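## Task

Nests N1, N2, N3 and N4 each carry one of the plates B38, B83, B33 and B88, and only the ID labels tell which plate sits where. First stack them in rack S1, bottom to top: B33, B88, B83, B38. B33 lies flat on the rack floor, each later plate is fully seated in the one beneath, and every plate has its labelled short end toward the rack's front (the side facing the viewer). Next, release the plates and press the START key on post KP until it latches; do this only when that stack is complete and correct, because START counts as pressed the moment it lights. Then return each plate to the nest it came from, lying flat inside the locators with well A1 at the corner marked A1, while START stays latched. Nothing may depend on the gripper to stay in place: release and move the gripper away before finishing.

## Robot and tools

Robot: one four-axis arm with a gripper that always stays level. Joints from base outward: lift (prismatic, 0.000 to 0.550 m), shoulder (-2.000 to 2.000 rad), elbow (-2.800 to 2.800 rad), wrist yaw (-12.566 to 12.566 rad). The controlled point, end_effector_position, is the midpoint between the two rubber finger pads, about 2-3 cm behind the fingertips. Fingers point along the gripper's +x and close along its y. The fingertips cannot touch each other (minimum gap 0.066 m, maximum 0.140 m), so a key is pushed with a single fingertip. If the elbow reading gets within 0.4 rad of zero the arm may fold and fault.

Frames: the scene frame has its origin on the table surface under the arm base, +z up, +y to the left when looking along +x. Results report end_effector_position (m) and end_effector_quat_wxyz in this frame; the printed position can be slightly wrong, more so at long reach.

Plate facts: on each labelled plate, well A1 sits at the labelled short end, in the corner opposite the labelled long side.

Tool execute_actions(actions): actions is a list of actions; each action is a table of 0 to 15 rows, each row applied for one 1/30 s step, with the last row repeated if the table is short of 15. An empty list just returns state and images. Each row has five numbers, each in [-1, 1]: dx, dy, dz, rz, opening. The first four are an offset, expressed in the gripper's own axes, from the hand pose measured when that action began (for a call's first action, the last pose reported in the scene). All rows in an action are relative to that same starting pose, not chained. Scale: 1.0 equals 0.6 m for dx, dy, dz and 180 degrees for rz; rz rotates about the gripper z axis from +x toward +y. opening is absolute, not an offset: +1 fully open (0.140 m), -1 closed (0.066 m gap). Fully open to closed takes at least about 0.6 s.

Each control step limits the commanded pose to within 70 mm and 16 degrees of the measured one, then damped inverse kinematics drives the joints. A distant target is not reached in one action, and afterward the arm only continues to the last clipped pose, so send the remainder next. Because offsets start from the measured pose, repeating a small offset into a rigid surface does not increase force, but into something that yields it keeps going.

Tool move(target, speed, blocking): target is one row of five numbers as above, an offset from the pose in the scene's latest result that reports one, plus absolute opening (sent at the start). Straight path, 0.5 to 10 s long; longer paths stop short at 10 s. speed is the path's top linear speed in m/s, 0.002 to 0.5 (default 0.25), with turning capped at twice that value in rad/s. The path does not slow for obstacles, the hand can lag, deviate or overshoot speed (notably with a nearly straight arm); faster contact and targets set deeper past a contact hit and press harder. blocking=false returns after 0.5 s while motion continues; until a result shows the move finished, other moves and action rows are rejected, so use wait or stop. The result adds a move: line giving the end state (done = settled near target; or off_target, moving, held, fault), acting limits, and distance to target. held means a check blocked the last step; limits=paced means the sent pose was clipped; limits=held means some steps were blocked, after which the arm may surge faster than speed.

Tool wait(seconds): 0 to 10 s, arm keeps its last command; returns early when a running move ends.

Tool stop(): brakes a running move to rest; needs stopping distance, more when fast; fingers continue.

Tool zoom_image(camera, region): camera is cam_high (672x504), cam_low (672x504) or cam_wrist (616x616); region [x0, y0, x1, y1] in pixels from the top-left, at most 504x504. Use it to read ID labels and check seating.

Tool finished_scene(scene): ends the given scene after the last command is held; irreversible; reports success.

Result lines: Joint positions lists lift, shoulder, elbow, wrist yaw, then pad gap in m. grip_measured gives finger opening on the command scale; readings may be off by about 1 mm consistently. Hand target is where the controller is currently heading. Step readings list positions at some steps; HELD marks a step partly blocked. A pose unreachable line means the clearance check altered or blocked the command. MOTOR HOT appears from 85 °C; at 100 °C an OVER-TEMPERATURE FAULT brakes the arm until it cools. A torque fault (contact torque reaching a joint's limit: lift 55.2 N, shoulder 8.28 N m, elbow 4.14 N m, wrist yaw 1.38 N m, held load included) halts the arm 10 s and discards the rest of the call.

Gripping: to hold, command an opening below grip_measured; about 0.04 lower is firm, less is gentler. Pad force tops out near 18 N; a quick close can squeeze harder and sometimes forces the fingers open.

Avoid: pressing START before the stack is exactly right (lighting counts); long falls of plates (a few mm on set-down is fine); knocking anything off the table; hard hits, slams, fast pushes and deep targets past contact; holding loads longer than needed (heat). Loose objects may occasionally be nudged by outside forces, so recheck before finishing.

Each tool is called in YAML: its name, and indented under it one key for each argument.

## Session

execute_actions:
  actions: []

Scene clock: 0.00 s.
end_effector_position=(+0.5481, -0.0676, +0.1167) grip_measured=+1.00 end_effector_quat_wxyz=(+0.692, +0.000, +0.000, -0.722)
Joint positions: [ 0.112  0.856  1.667 -4.136  0.14 ]
Hand target: +0.548, -0.068, +0.117; +0.692, +0.000, +0.000, -0.722

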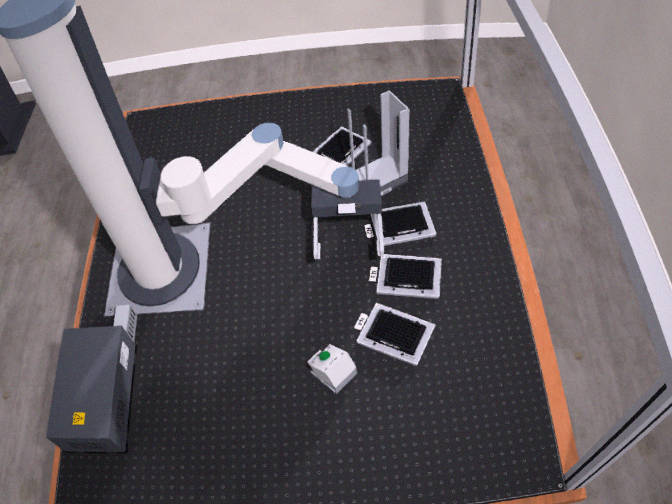

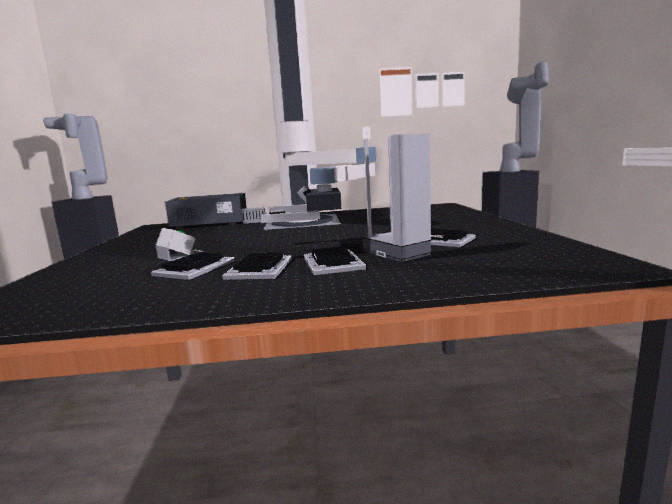

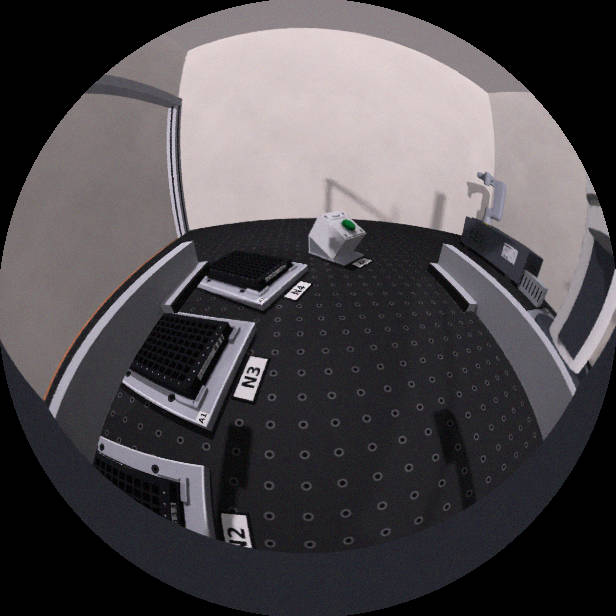

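move:
  target: [-0.11,-0.05,-0.03,0.5134,0]
  speed: 0.4

zoom_image:
  camera: "cam_wrist"
  region: [180,200,460,340]

zoom_image:
  camera: "cam_high"
  region: [340,190,460,370]

zoom_image:
  camera: "cam_high"
  region: [290,80,440,220]

Scene clock: 6.60 s.
end_effector_position=(+0.5209, -0.0004, +0.0987) grip_measured=+0.00 end_effector_quat_wxyz=(+1.000, +0.000, +0.000, -0.001)
Joint positions: [ 0.094  0.99   0.8   -1.791  0.103]
Hand target: +0.521, -0.000, +0.099; +1.000, +0.000, +0.000, -0.000
Off the commanded pose: 0.000 m, 0 deg.
move: done

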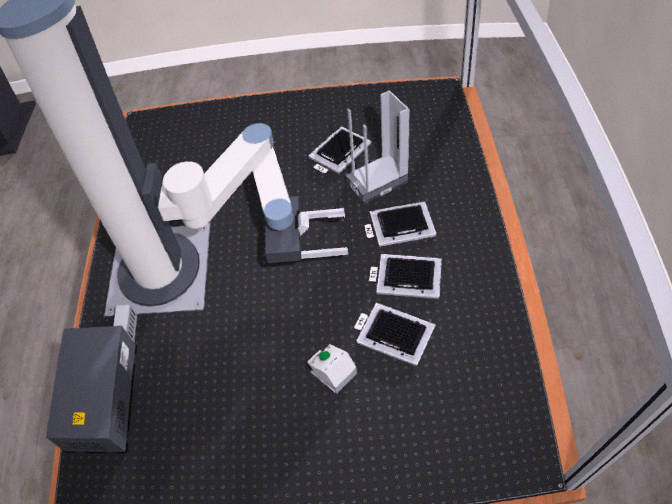

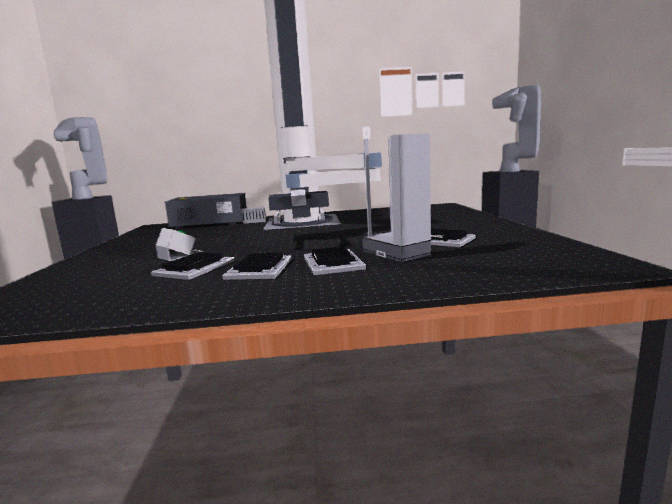

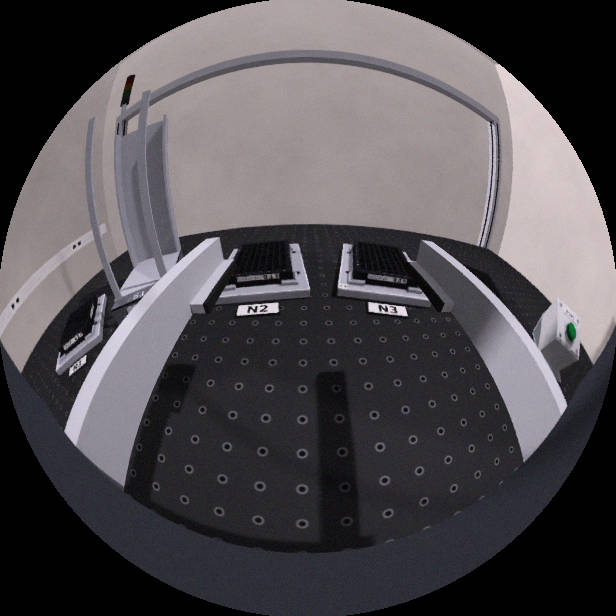

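Region (180, 200, 460, 340) of cam_wrist's 616x616 image, scaled by 1.800, with more detail than that image has.

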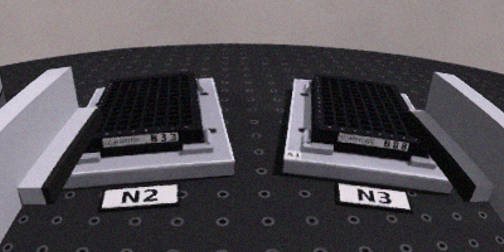

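Region (340, 190, 460, 370) of cam_high's 672x504 image, scaled by 2.800, with more detail than that image has.

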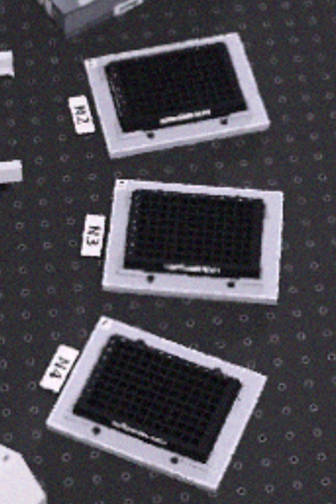

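Region (290, 80, 440, 220) of cam_high's 672x504 image, scaled by 3.360, with more detail than that image has; it fills the top 470 rows of this view, and the rest is white.

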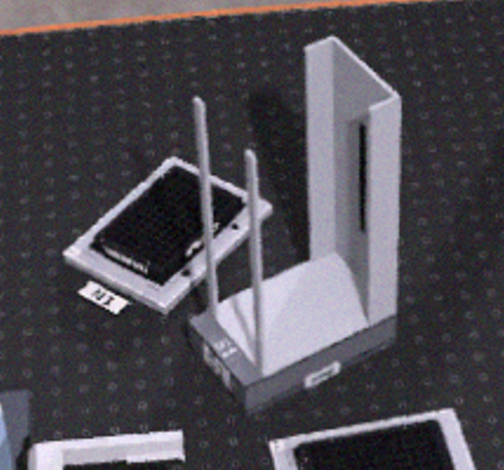

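move:
  target: [0.323,0.13,-0.04,0.045,0]

Scene clock: 11.87 s.
end_effector_position=(+0.7148, +0.0773, +0.0747) grip_measured=+0.00 end_effector_quat_wxyz=(+0.998, +0.000, +0.000, +0.070)
Joint positions: [ 0.07   0.76   1.783 -2.402  0.103]
Hand target: +0.715, +0.077, +0.075; +0.998, +0.000, +0.000, +0.070
Off the commanded pose: 0.000 m, 0 deg.
move: done

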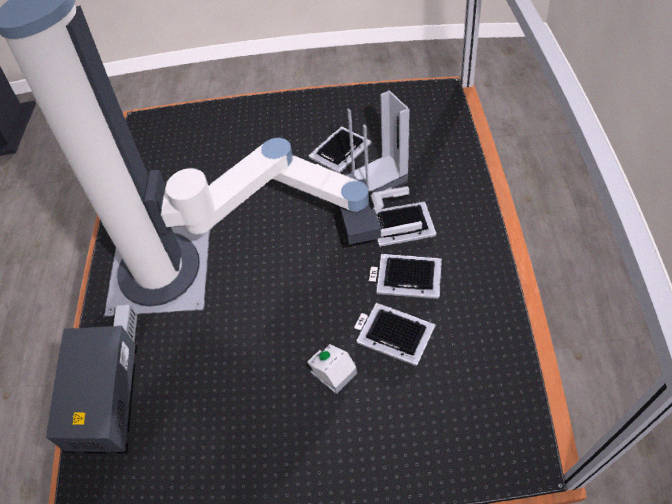

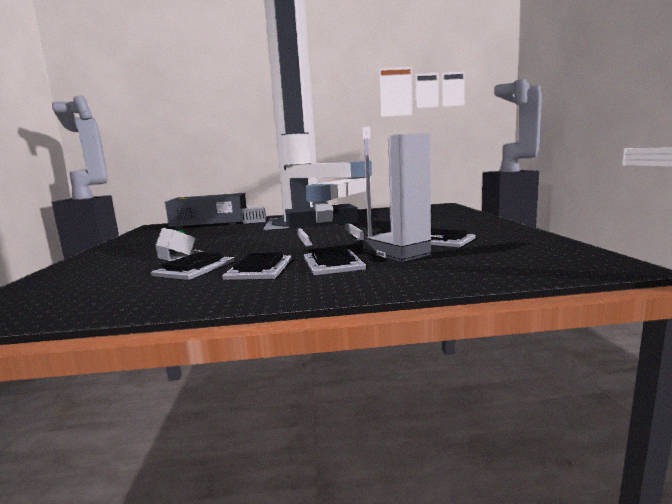

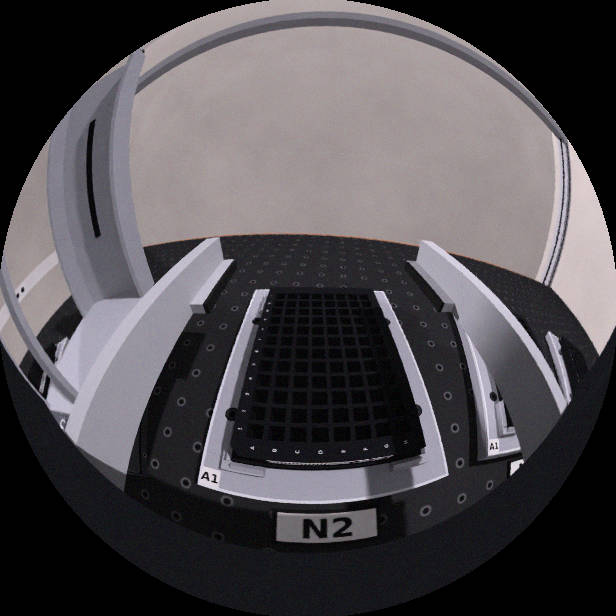

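move:
  target: [-0.004,-0.001,-0.0465,0.0065,0]
  speed: 0.08

Scene clock: 15.23 s.
end_effector_position=(+0.7125, +0.0764, +0.0468) grip_measured=+0.00 end_effector_quat_wxyz=(+0.997, +0.000, +0.000, +0.080)
Joint positions: [ 0.042  0.758  1.768 -2.366  0.103]
Hand target: +0.712, +0.076, +0.047; +0.997, +0.000, +0.000, +0.080
Off the commanded pose: 0.000 m, 0 deg.
move: done

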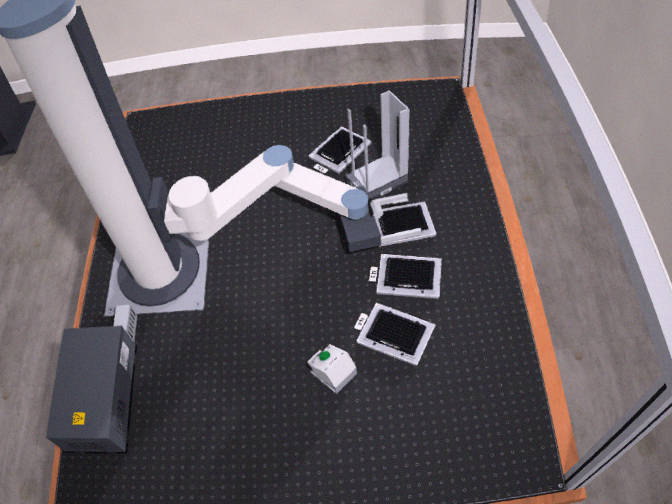

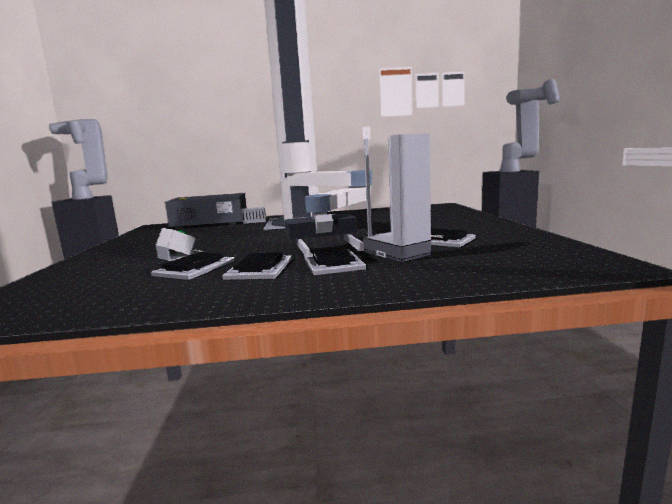

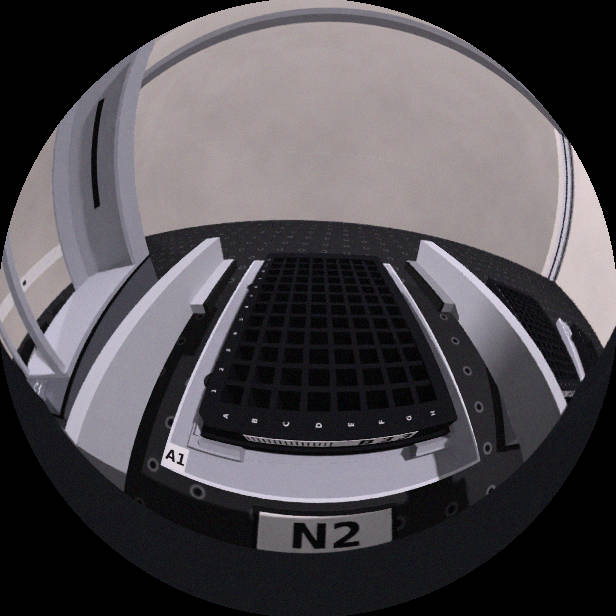

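Matches well.

move:
  target: [-0.001,0,-0.0307,0,0]
  speed: 0.03

execute_actions:
  actions:
    - [[0,0,0,0,-0.4]]
    - [[0,0,0,0,-0.43],[0,0,0,0,-0.44],[0,0,0,0,-0.45],[0,0,0,0,-0.47],[0,0,0,0,-0.5]]
    - [[0,0,0,0,-0.5]]

Scene clock: 20.27 s.
end_effector_position=(+0.7119, +0.0762, +0.0283) grip_measured=+0.00 end_effector_quat_wxyz=(+0.997, +0.000, +0.000, +0.080)
Joint positions: [ 0.023  0.76   1.765 -2.364  0.103]
Hand target: +0.712, +0.076, +0.028; +0.997, +0.000, +0.000, +0.080
Off the commanded pose: 0.000 m, 0 deg.
move: done

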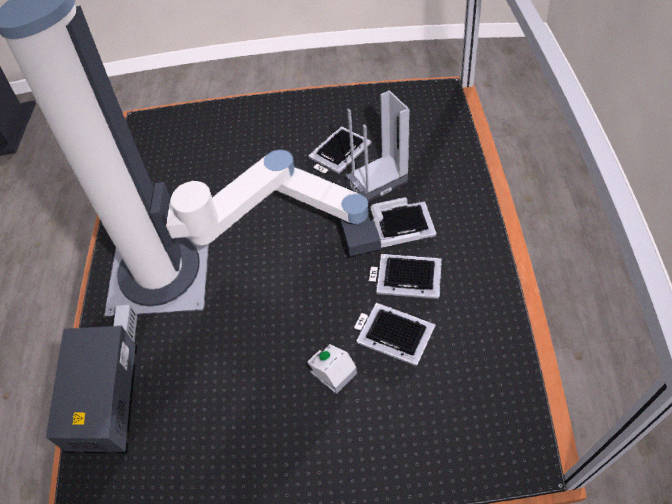

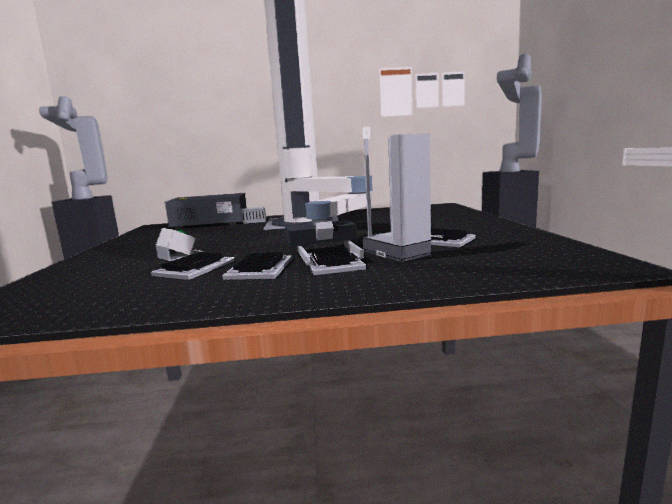

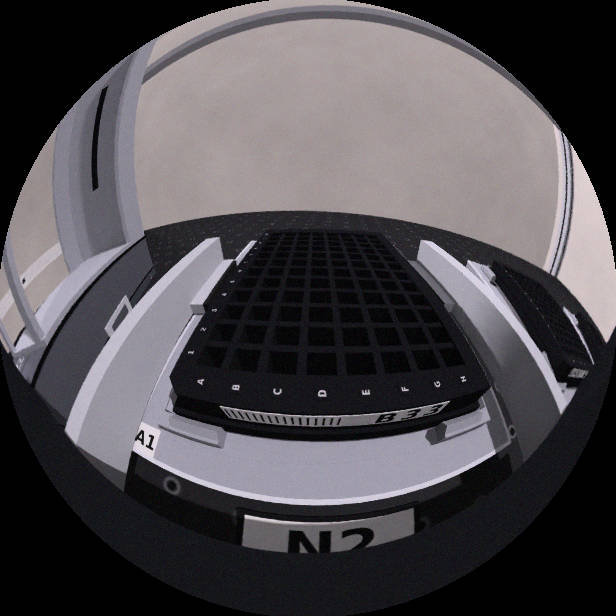

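Scene clock: 21.77 s.
end_effector_position=(+0.7120, +0.0758, +0.0283) grip_measured=-0.45 end_effector_quat_wxyz=(+0.997, +0.000, +0.000, +0.079)
Joint positions: [ 0.023  0.759  1.764 -2.365  0.086]
Hand target: +0.712, +0.076, +0.028; +0.997, +0.000, +0.000, +0.079
Off the commanded pose: 0.000 m, 0 deg.
Step readings (end_effector_position; steps 1 to 15: 1st action; 16 to 30: 2nd action; 31 to 45: 3rd action):
0: (+0.7119, +0.0762, +0.0283)
1: (+0.7119, +0.0762, +0.0283)
2: (+0.7119, +0.0762, +0.0283)
4: (+0.7119, +0.0762, +0.0283)
8: (+0.7119, +0.0762, +0.0283)
15: (+0.7119, +0.0762, +0.0283)
16: (+0.7119, +0.0762, +0.0283)
17: (+0.7119, +0.0760, +0.0283)
19: (+0.7119, +0.0759, +0.0283)
23: (+0.7119, +0.0759, +0.0283)
30: (+0.7119, +0.0759, +0.0283)
31: (+0.7119, +0.0759, +0.0283)
32: (+0.7120, +0.0758, +0.0283)
34: (+0.7120, +0.0758, +0.0283)
38: (+0.7120, +0.0758, +0.0283)
45: end_effector_position above

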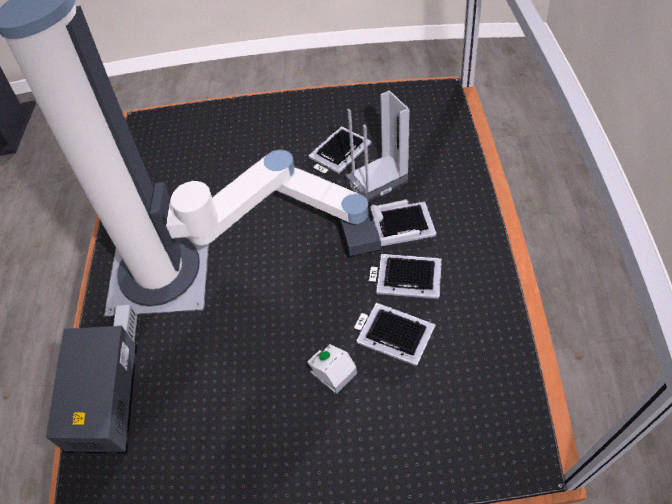

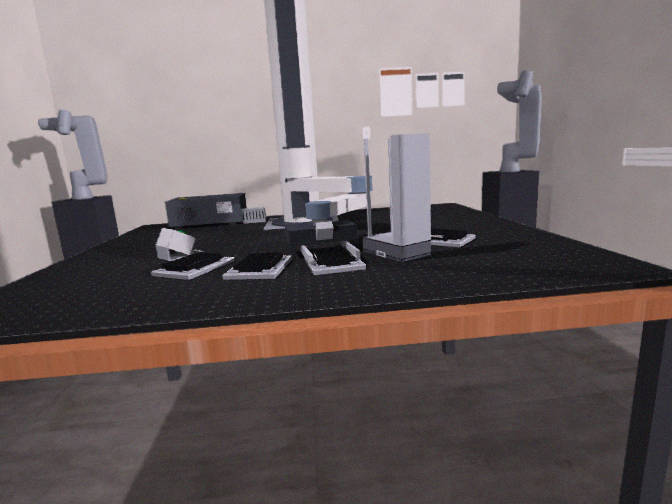

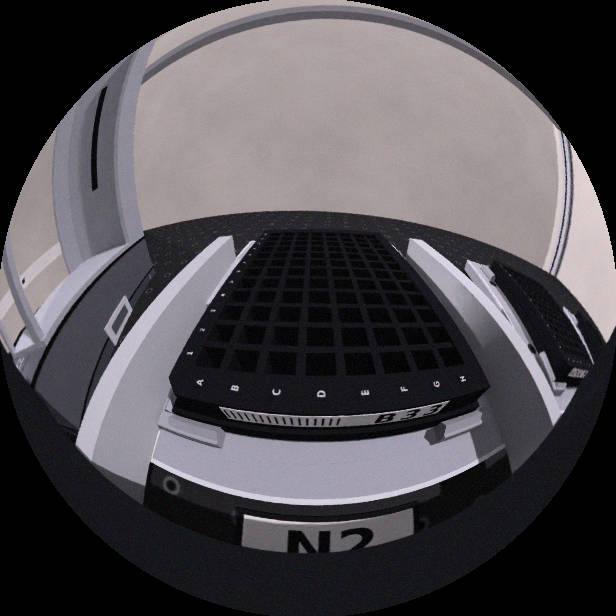

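move:
  target: [0,0,0.04,0,-0.5]
  speed: 0.05

move:
  target: [-0.33,0,0.1,0,-0.5]

move:
  target: [0.005,0.194,0,0.096,-0.5]
  speed: 0.15

Scene clock: 28.40 s.
end_effector_position=(+0.7120, +0.0758, +0.0524) grip_measured=-0.46 end_effector_quat_wxyz=(+0.997, +0.000, +0.000, +0.079)
Joint positions: [ 0.047  0.759  1.764 -2.365  0.086]
Hand target: +0.712, +0.076, +0.052; +0.997, +0.000, +0.000, +0.079
Off the commanded pose: 0.000 m, 0 deg.
move: done

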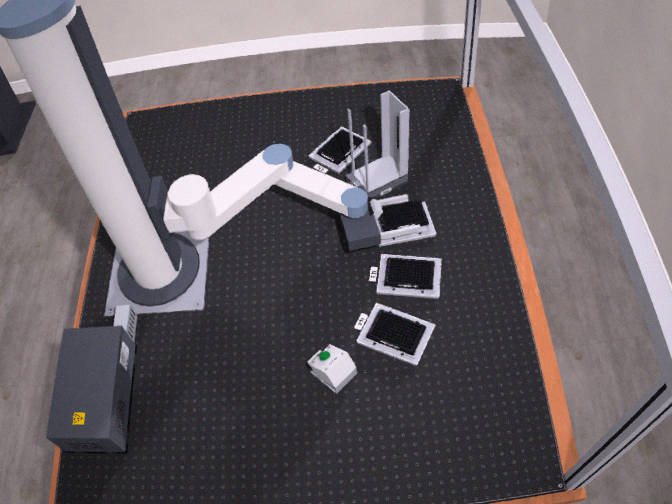

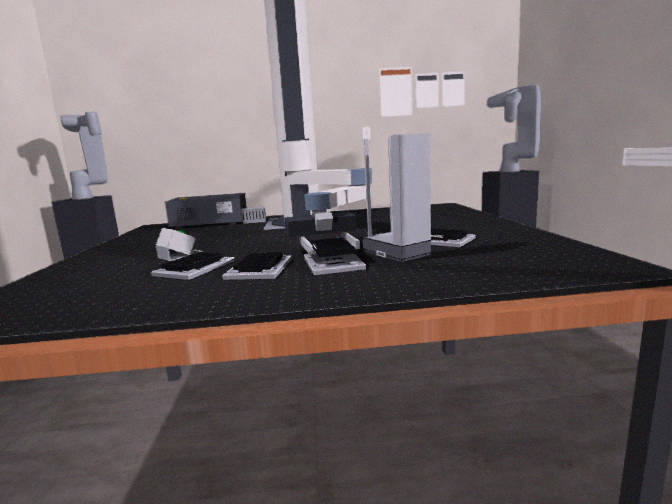

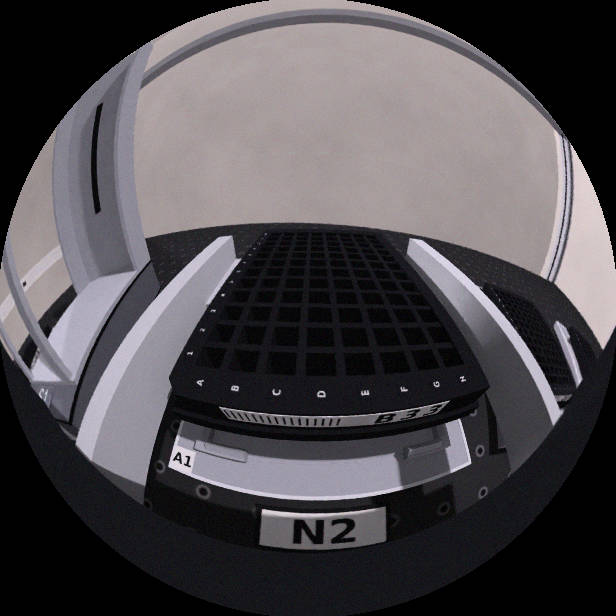

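Scene clock: 29.60 s.
end_effector_position=(+0.5164, +0.0447, +0.1124) grip_measured=-0.46 end_effector_quat_wxyz=(+0.997, +0.000, +0.000, +0.079)
Joint positions: [ 0.107  1.103  0.794 -1.739  0.086]
Hand target: +0.516, +0.045, +0.112; +0.997, +0.000, +0.000, +0.079
Off the commanded pose: 0.000 m, 0 deg.
move: done

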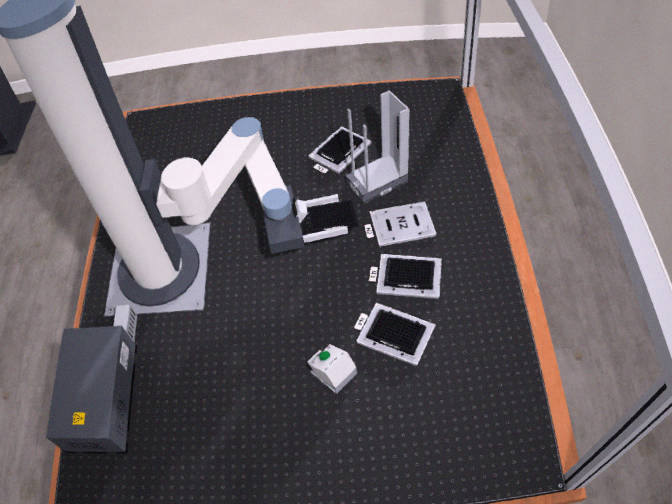

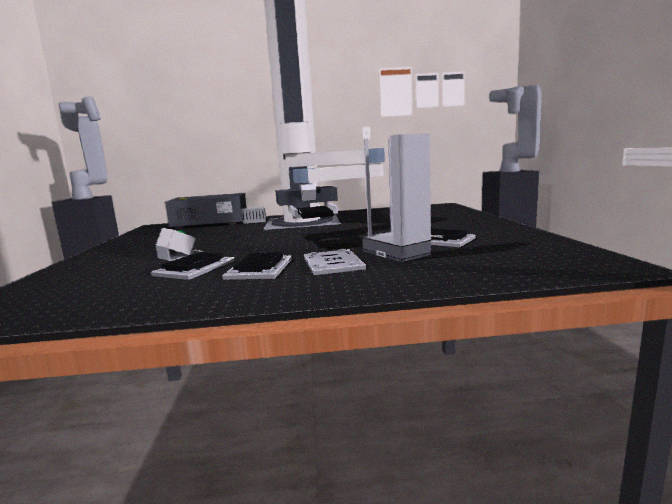

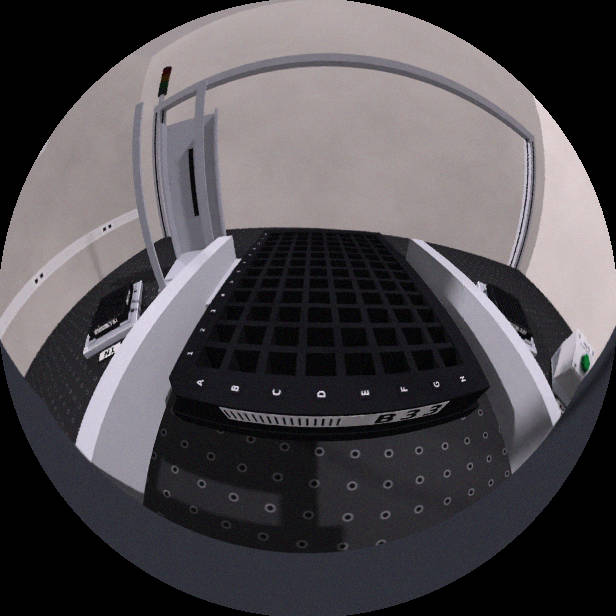

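Scene clock: 30.90 s.
end_effector_position=(+0.5010, +0.1603, +0.1124) grip_measured=-0.46 end_effector_quat_wxyz=(+0.974, +0.000, +0.000, +0.228)
Joint positions: [ 0.107  1.425  0.875 -1.839  0.086]
Hand target: +0.501, +0.160, +0.112; +0.974, +0.000, +0.000, +0.228
Off the commanded pose: 0.000 m, 0 deg.
move: done

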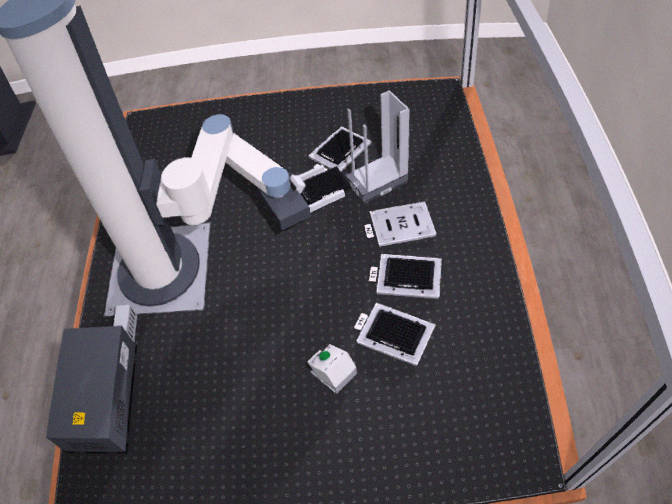

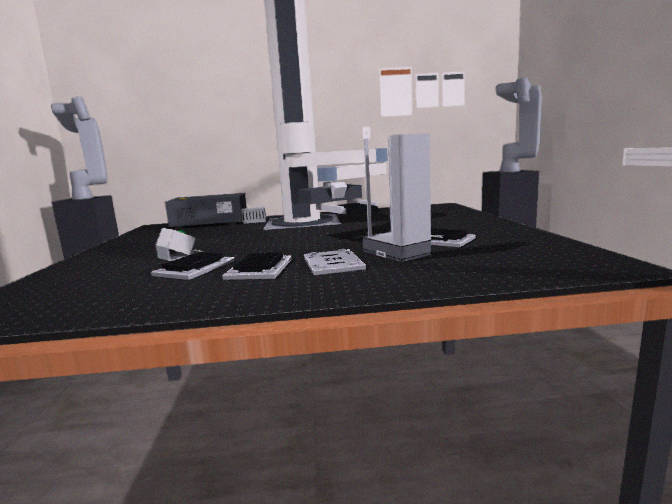

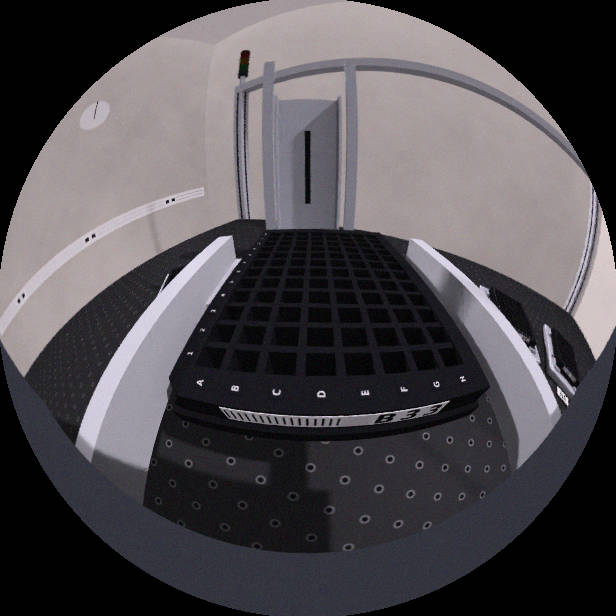

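move:
  target: [0,0,0.369,0,-0.5]
  speed: 0.3

move:
  target: [0.305,0.01,0,0.013,-0.5]
  speed: 0.2

zoom_image:
  camera: "cam_low"
  region: [340,90,460,170]

zoom_image:
  camera: "cam_wrist"
  region: [160,380,500,520]

Scene clock: 38.47 s.
end_effector_position=(+0.5010, +0.1603, +0.3338) grip_measured=-0.46 end_effector_quat_wxyz=(+0.974, +0.000, +0.000, +0.228)
Joint positions: [ 0.329  1.425  0.875 -1.839  0.086]
Hand target: +0.501, +0.160, +0.334; +0.974, +0.000, +0.000, +0.228
Off the commanded pose: 0.000 m, 0 deg.
move: done

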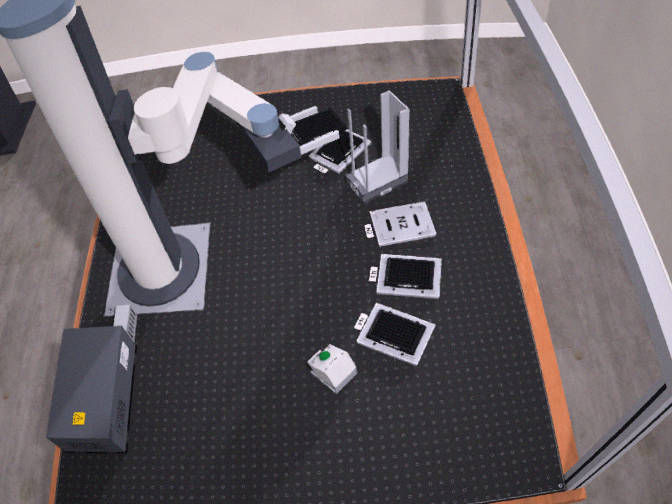

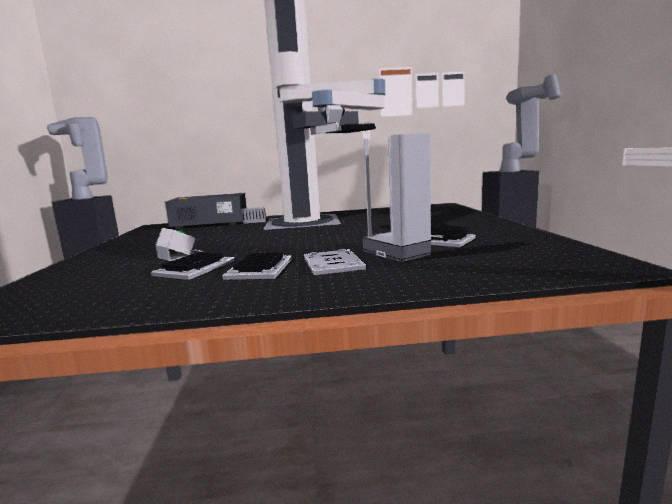

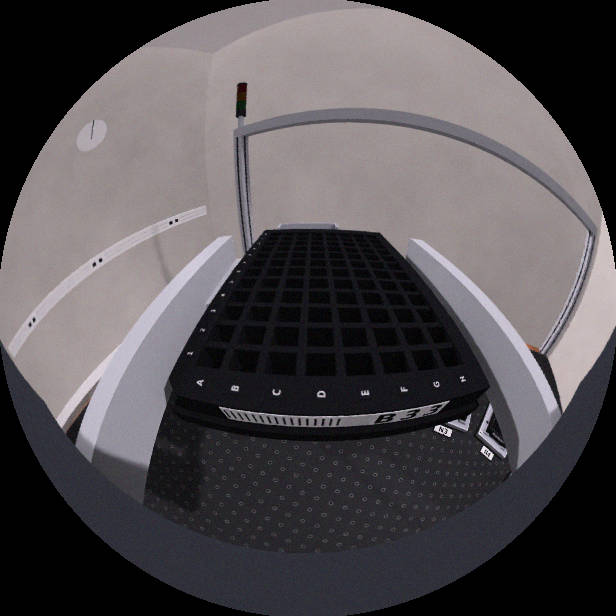

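Scene clock: 39.77 s.
end_effector_position=(+0.6623, +0.2469, +0.3338) grip_measured=-0.46 end_effector_quat_wxyz=(+0.969, +0.000, +0.000, +0.248)
Joint positions: [ 0.329  1.072  1.789 -2.36   0.086]
Hand target: +0.662, +0.247, +0.334; +0.969, +0.000, +0.000, +0.248
Off the commanded pose: 0.000 m, 0 deg.
move: done

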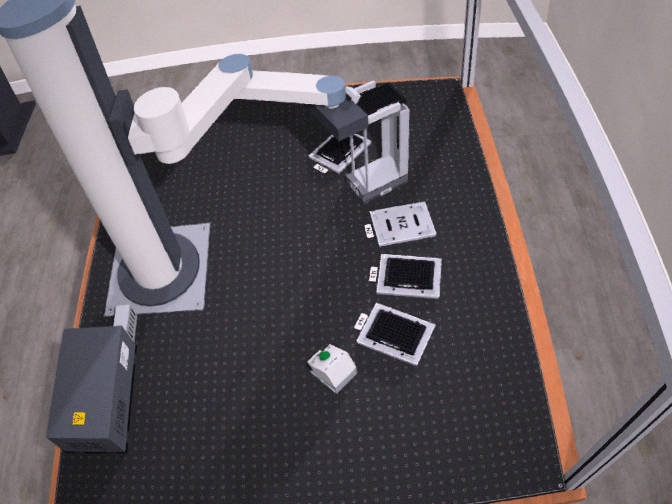

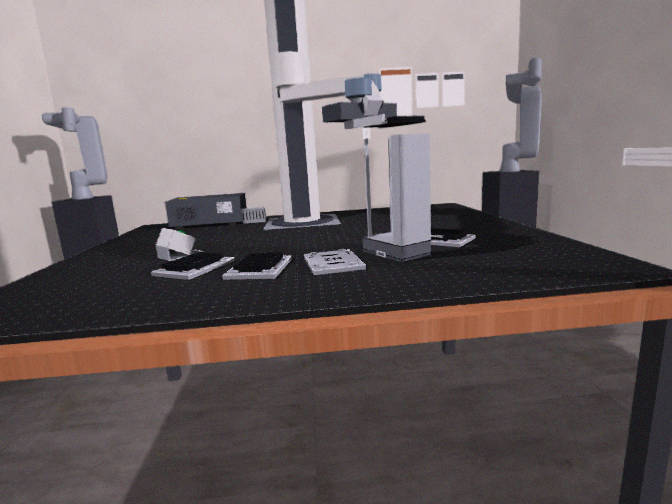

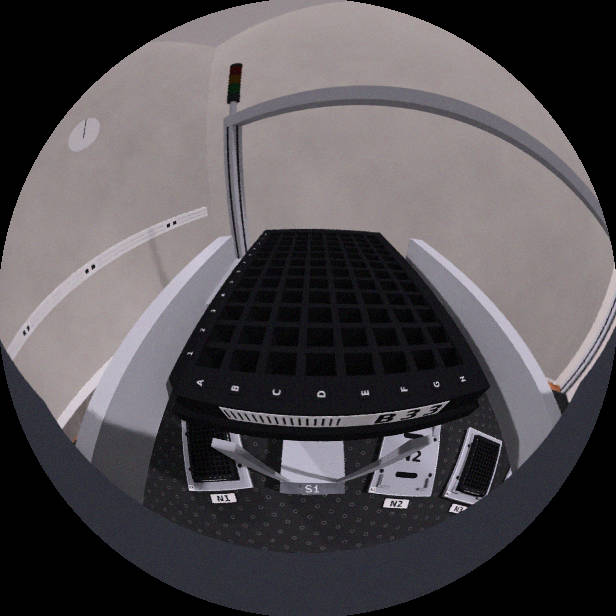

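Region (340, 90, 460, 170) of cam_low's 672x504 image, scaled by 4.200, with more detail than that image has.

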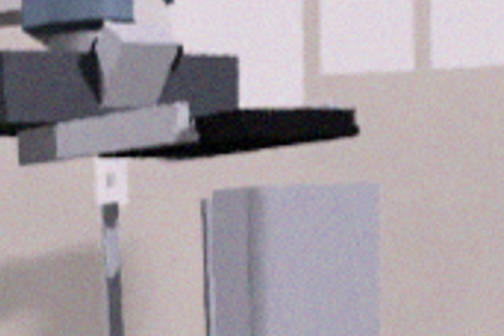

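Region (160, 380, 500, 520) of cam_wrist's 616x616 image, scaled by 1.482, with more detail than that image has; it fills the top 208 rows of this view, and the rest is white.

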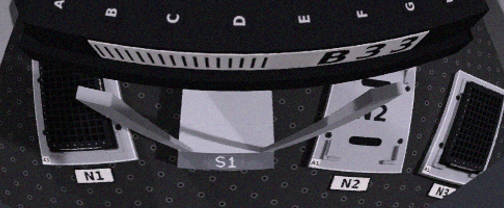

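move:
  target: [0.004,0,-0.017,0,-0.5]
  speed: 0.03

zoom_image:
  camera: "cam_low"
  region: [350,100,440,160]

zoom_image:
  camera: "cam_wrist"
  region: [160,380,500,520]

zoom_image:
  camera: "cam_high"
  region: [340,70,430,140]

Scene clock: 45.03 s.
end_effector_position=(+0.6644, +0.2481, +0.3235) grip_measured=-0.46 end_effector_quat_wxyz=(+0.969, +0.000, +0.000, +0.248)
Joint positions: [ 0.319  1.066  1.804 -2.368  0.086]
Hand target: +0.664, +0.248, +0.324; +0.969, +0.000, +0.000, +0.248
Off the commanded pose: 0.000 m, 0 deg.
move: done

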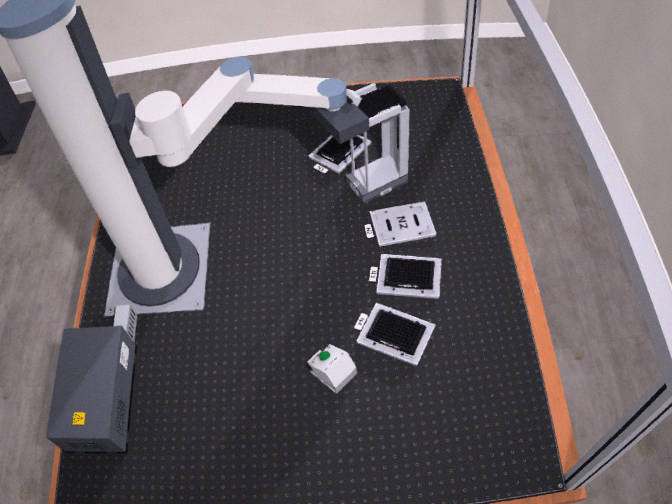

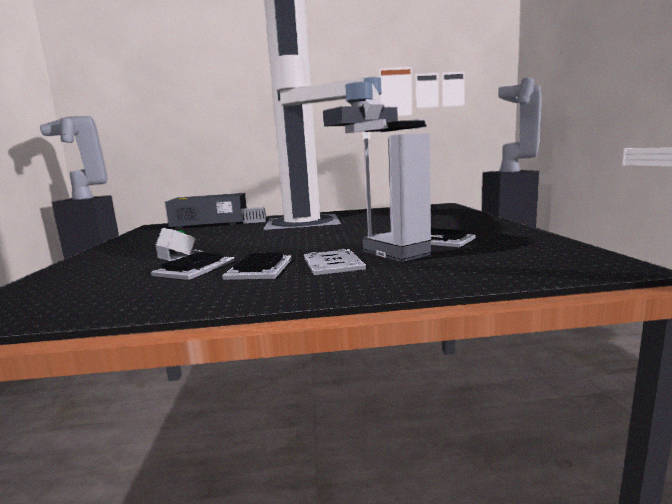

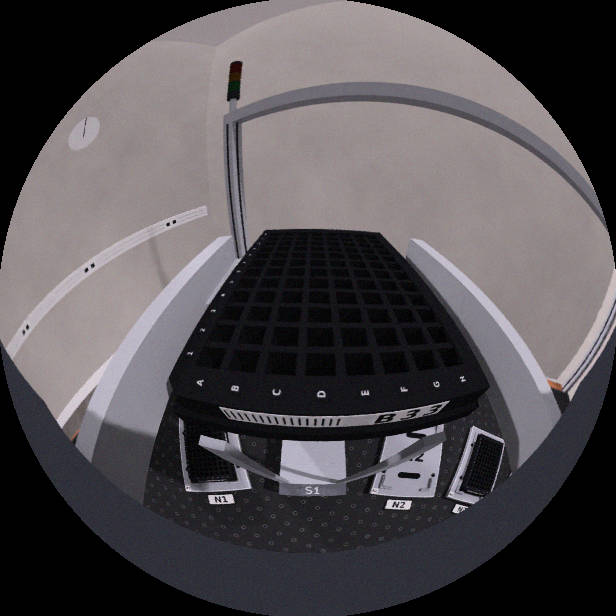

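Region (350, 100, 440, 160) of cam_low's 672x504 image, scaled by 5.600, with more detail than that image has.

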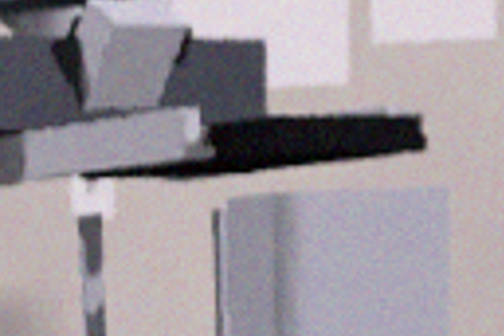

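Region (160, 380, 500, 520) of cam_wrist's 616x616 image, scaled by 1.482, with more detail than that image has; it fills the top 208 rows of this view, and the rest is white.

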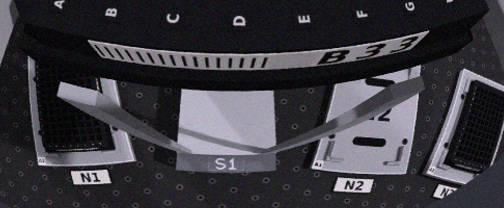

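Region (340, 70, 430, 140) of cam_high's 672x504 image, scaled by 5.600, with more detail than that image has.

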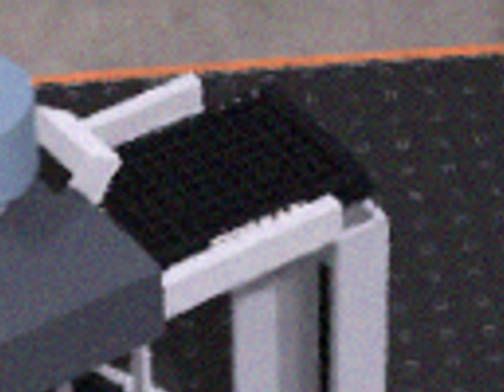

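move:
  target: [0.0015,0,-0.016,0,-0.5]
  speed: 0.015

zoom_image:
  camera: "cam_wrist"
  region: [150,200,510,480]

zoom_image:
  camera: "cam_high"
  region: [360,75,420,125]

Scene clock: 49.67 s.
end_effector_position=(+0.6651, +0.2486, +0.3139) grip_measured=-0.46 end_effector_quat_wxyz=(+0.969, +0.000, +0.000, +0.249)
Joint positions: [ 0.309  1.064  1.81  -2.371  0.086]
Hand target: +0.665, +0.249, +0.314; +0.969, +0.000, +0.000, +0.248
Off the commanded pose: 0.000 m, 0 deg.
move: done

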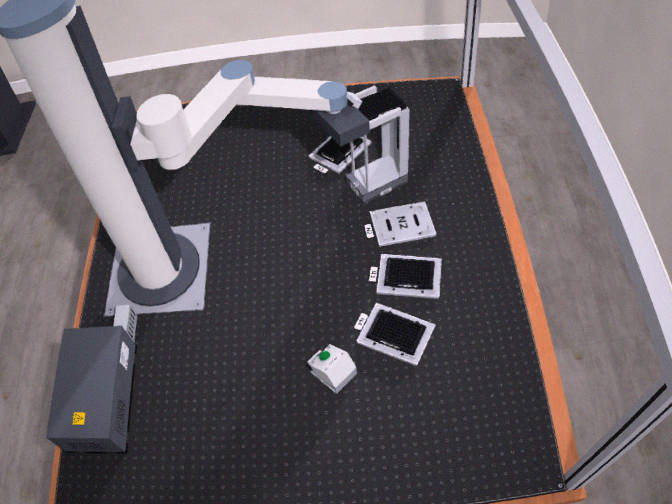

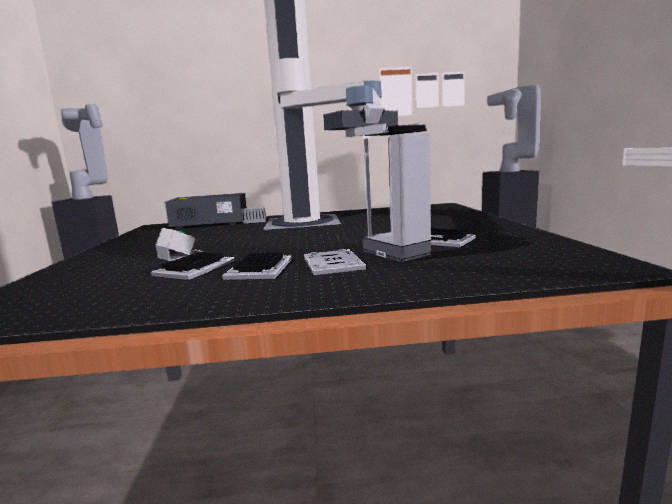

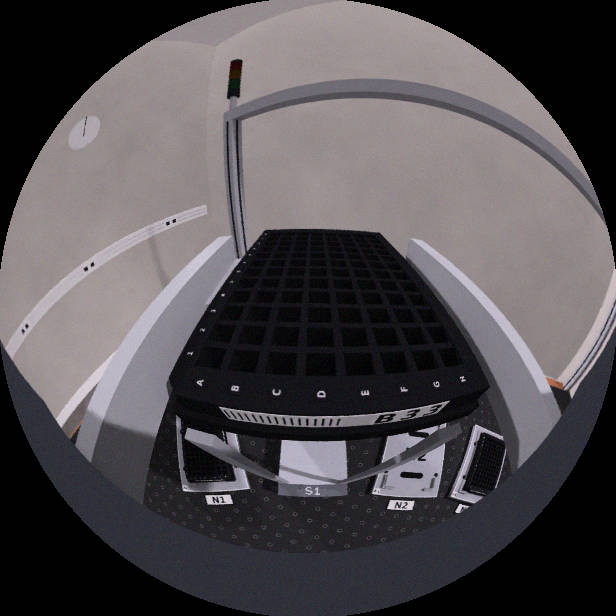

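Region (150, 200, 510, 480) of cam_wrist's 616x616 image, scaled by 1.400, with more detail than that image has.

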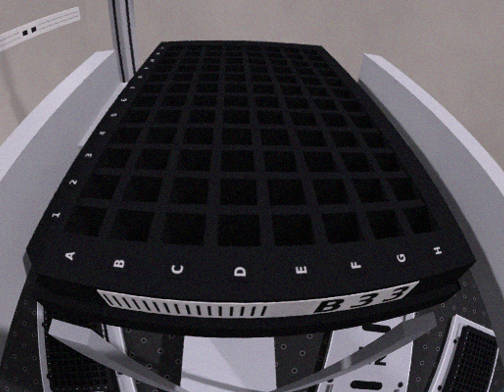

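Region (360, 75, 420, 125) of cam_high's 672x504 image, scaled by 8.400, with more detail than that image has.

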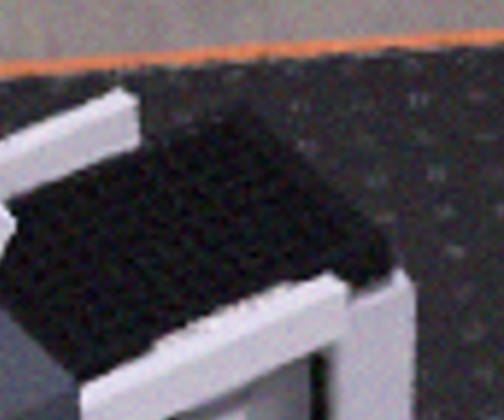

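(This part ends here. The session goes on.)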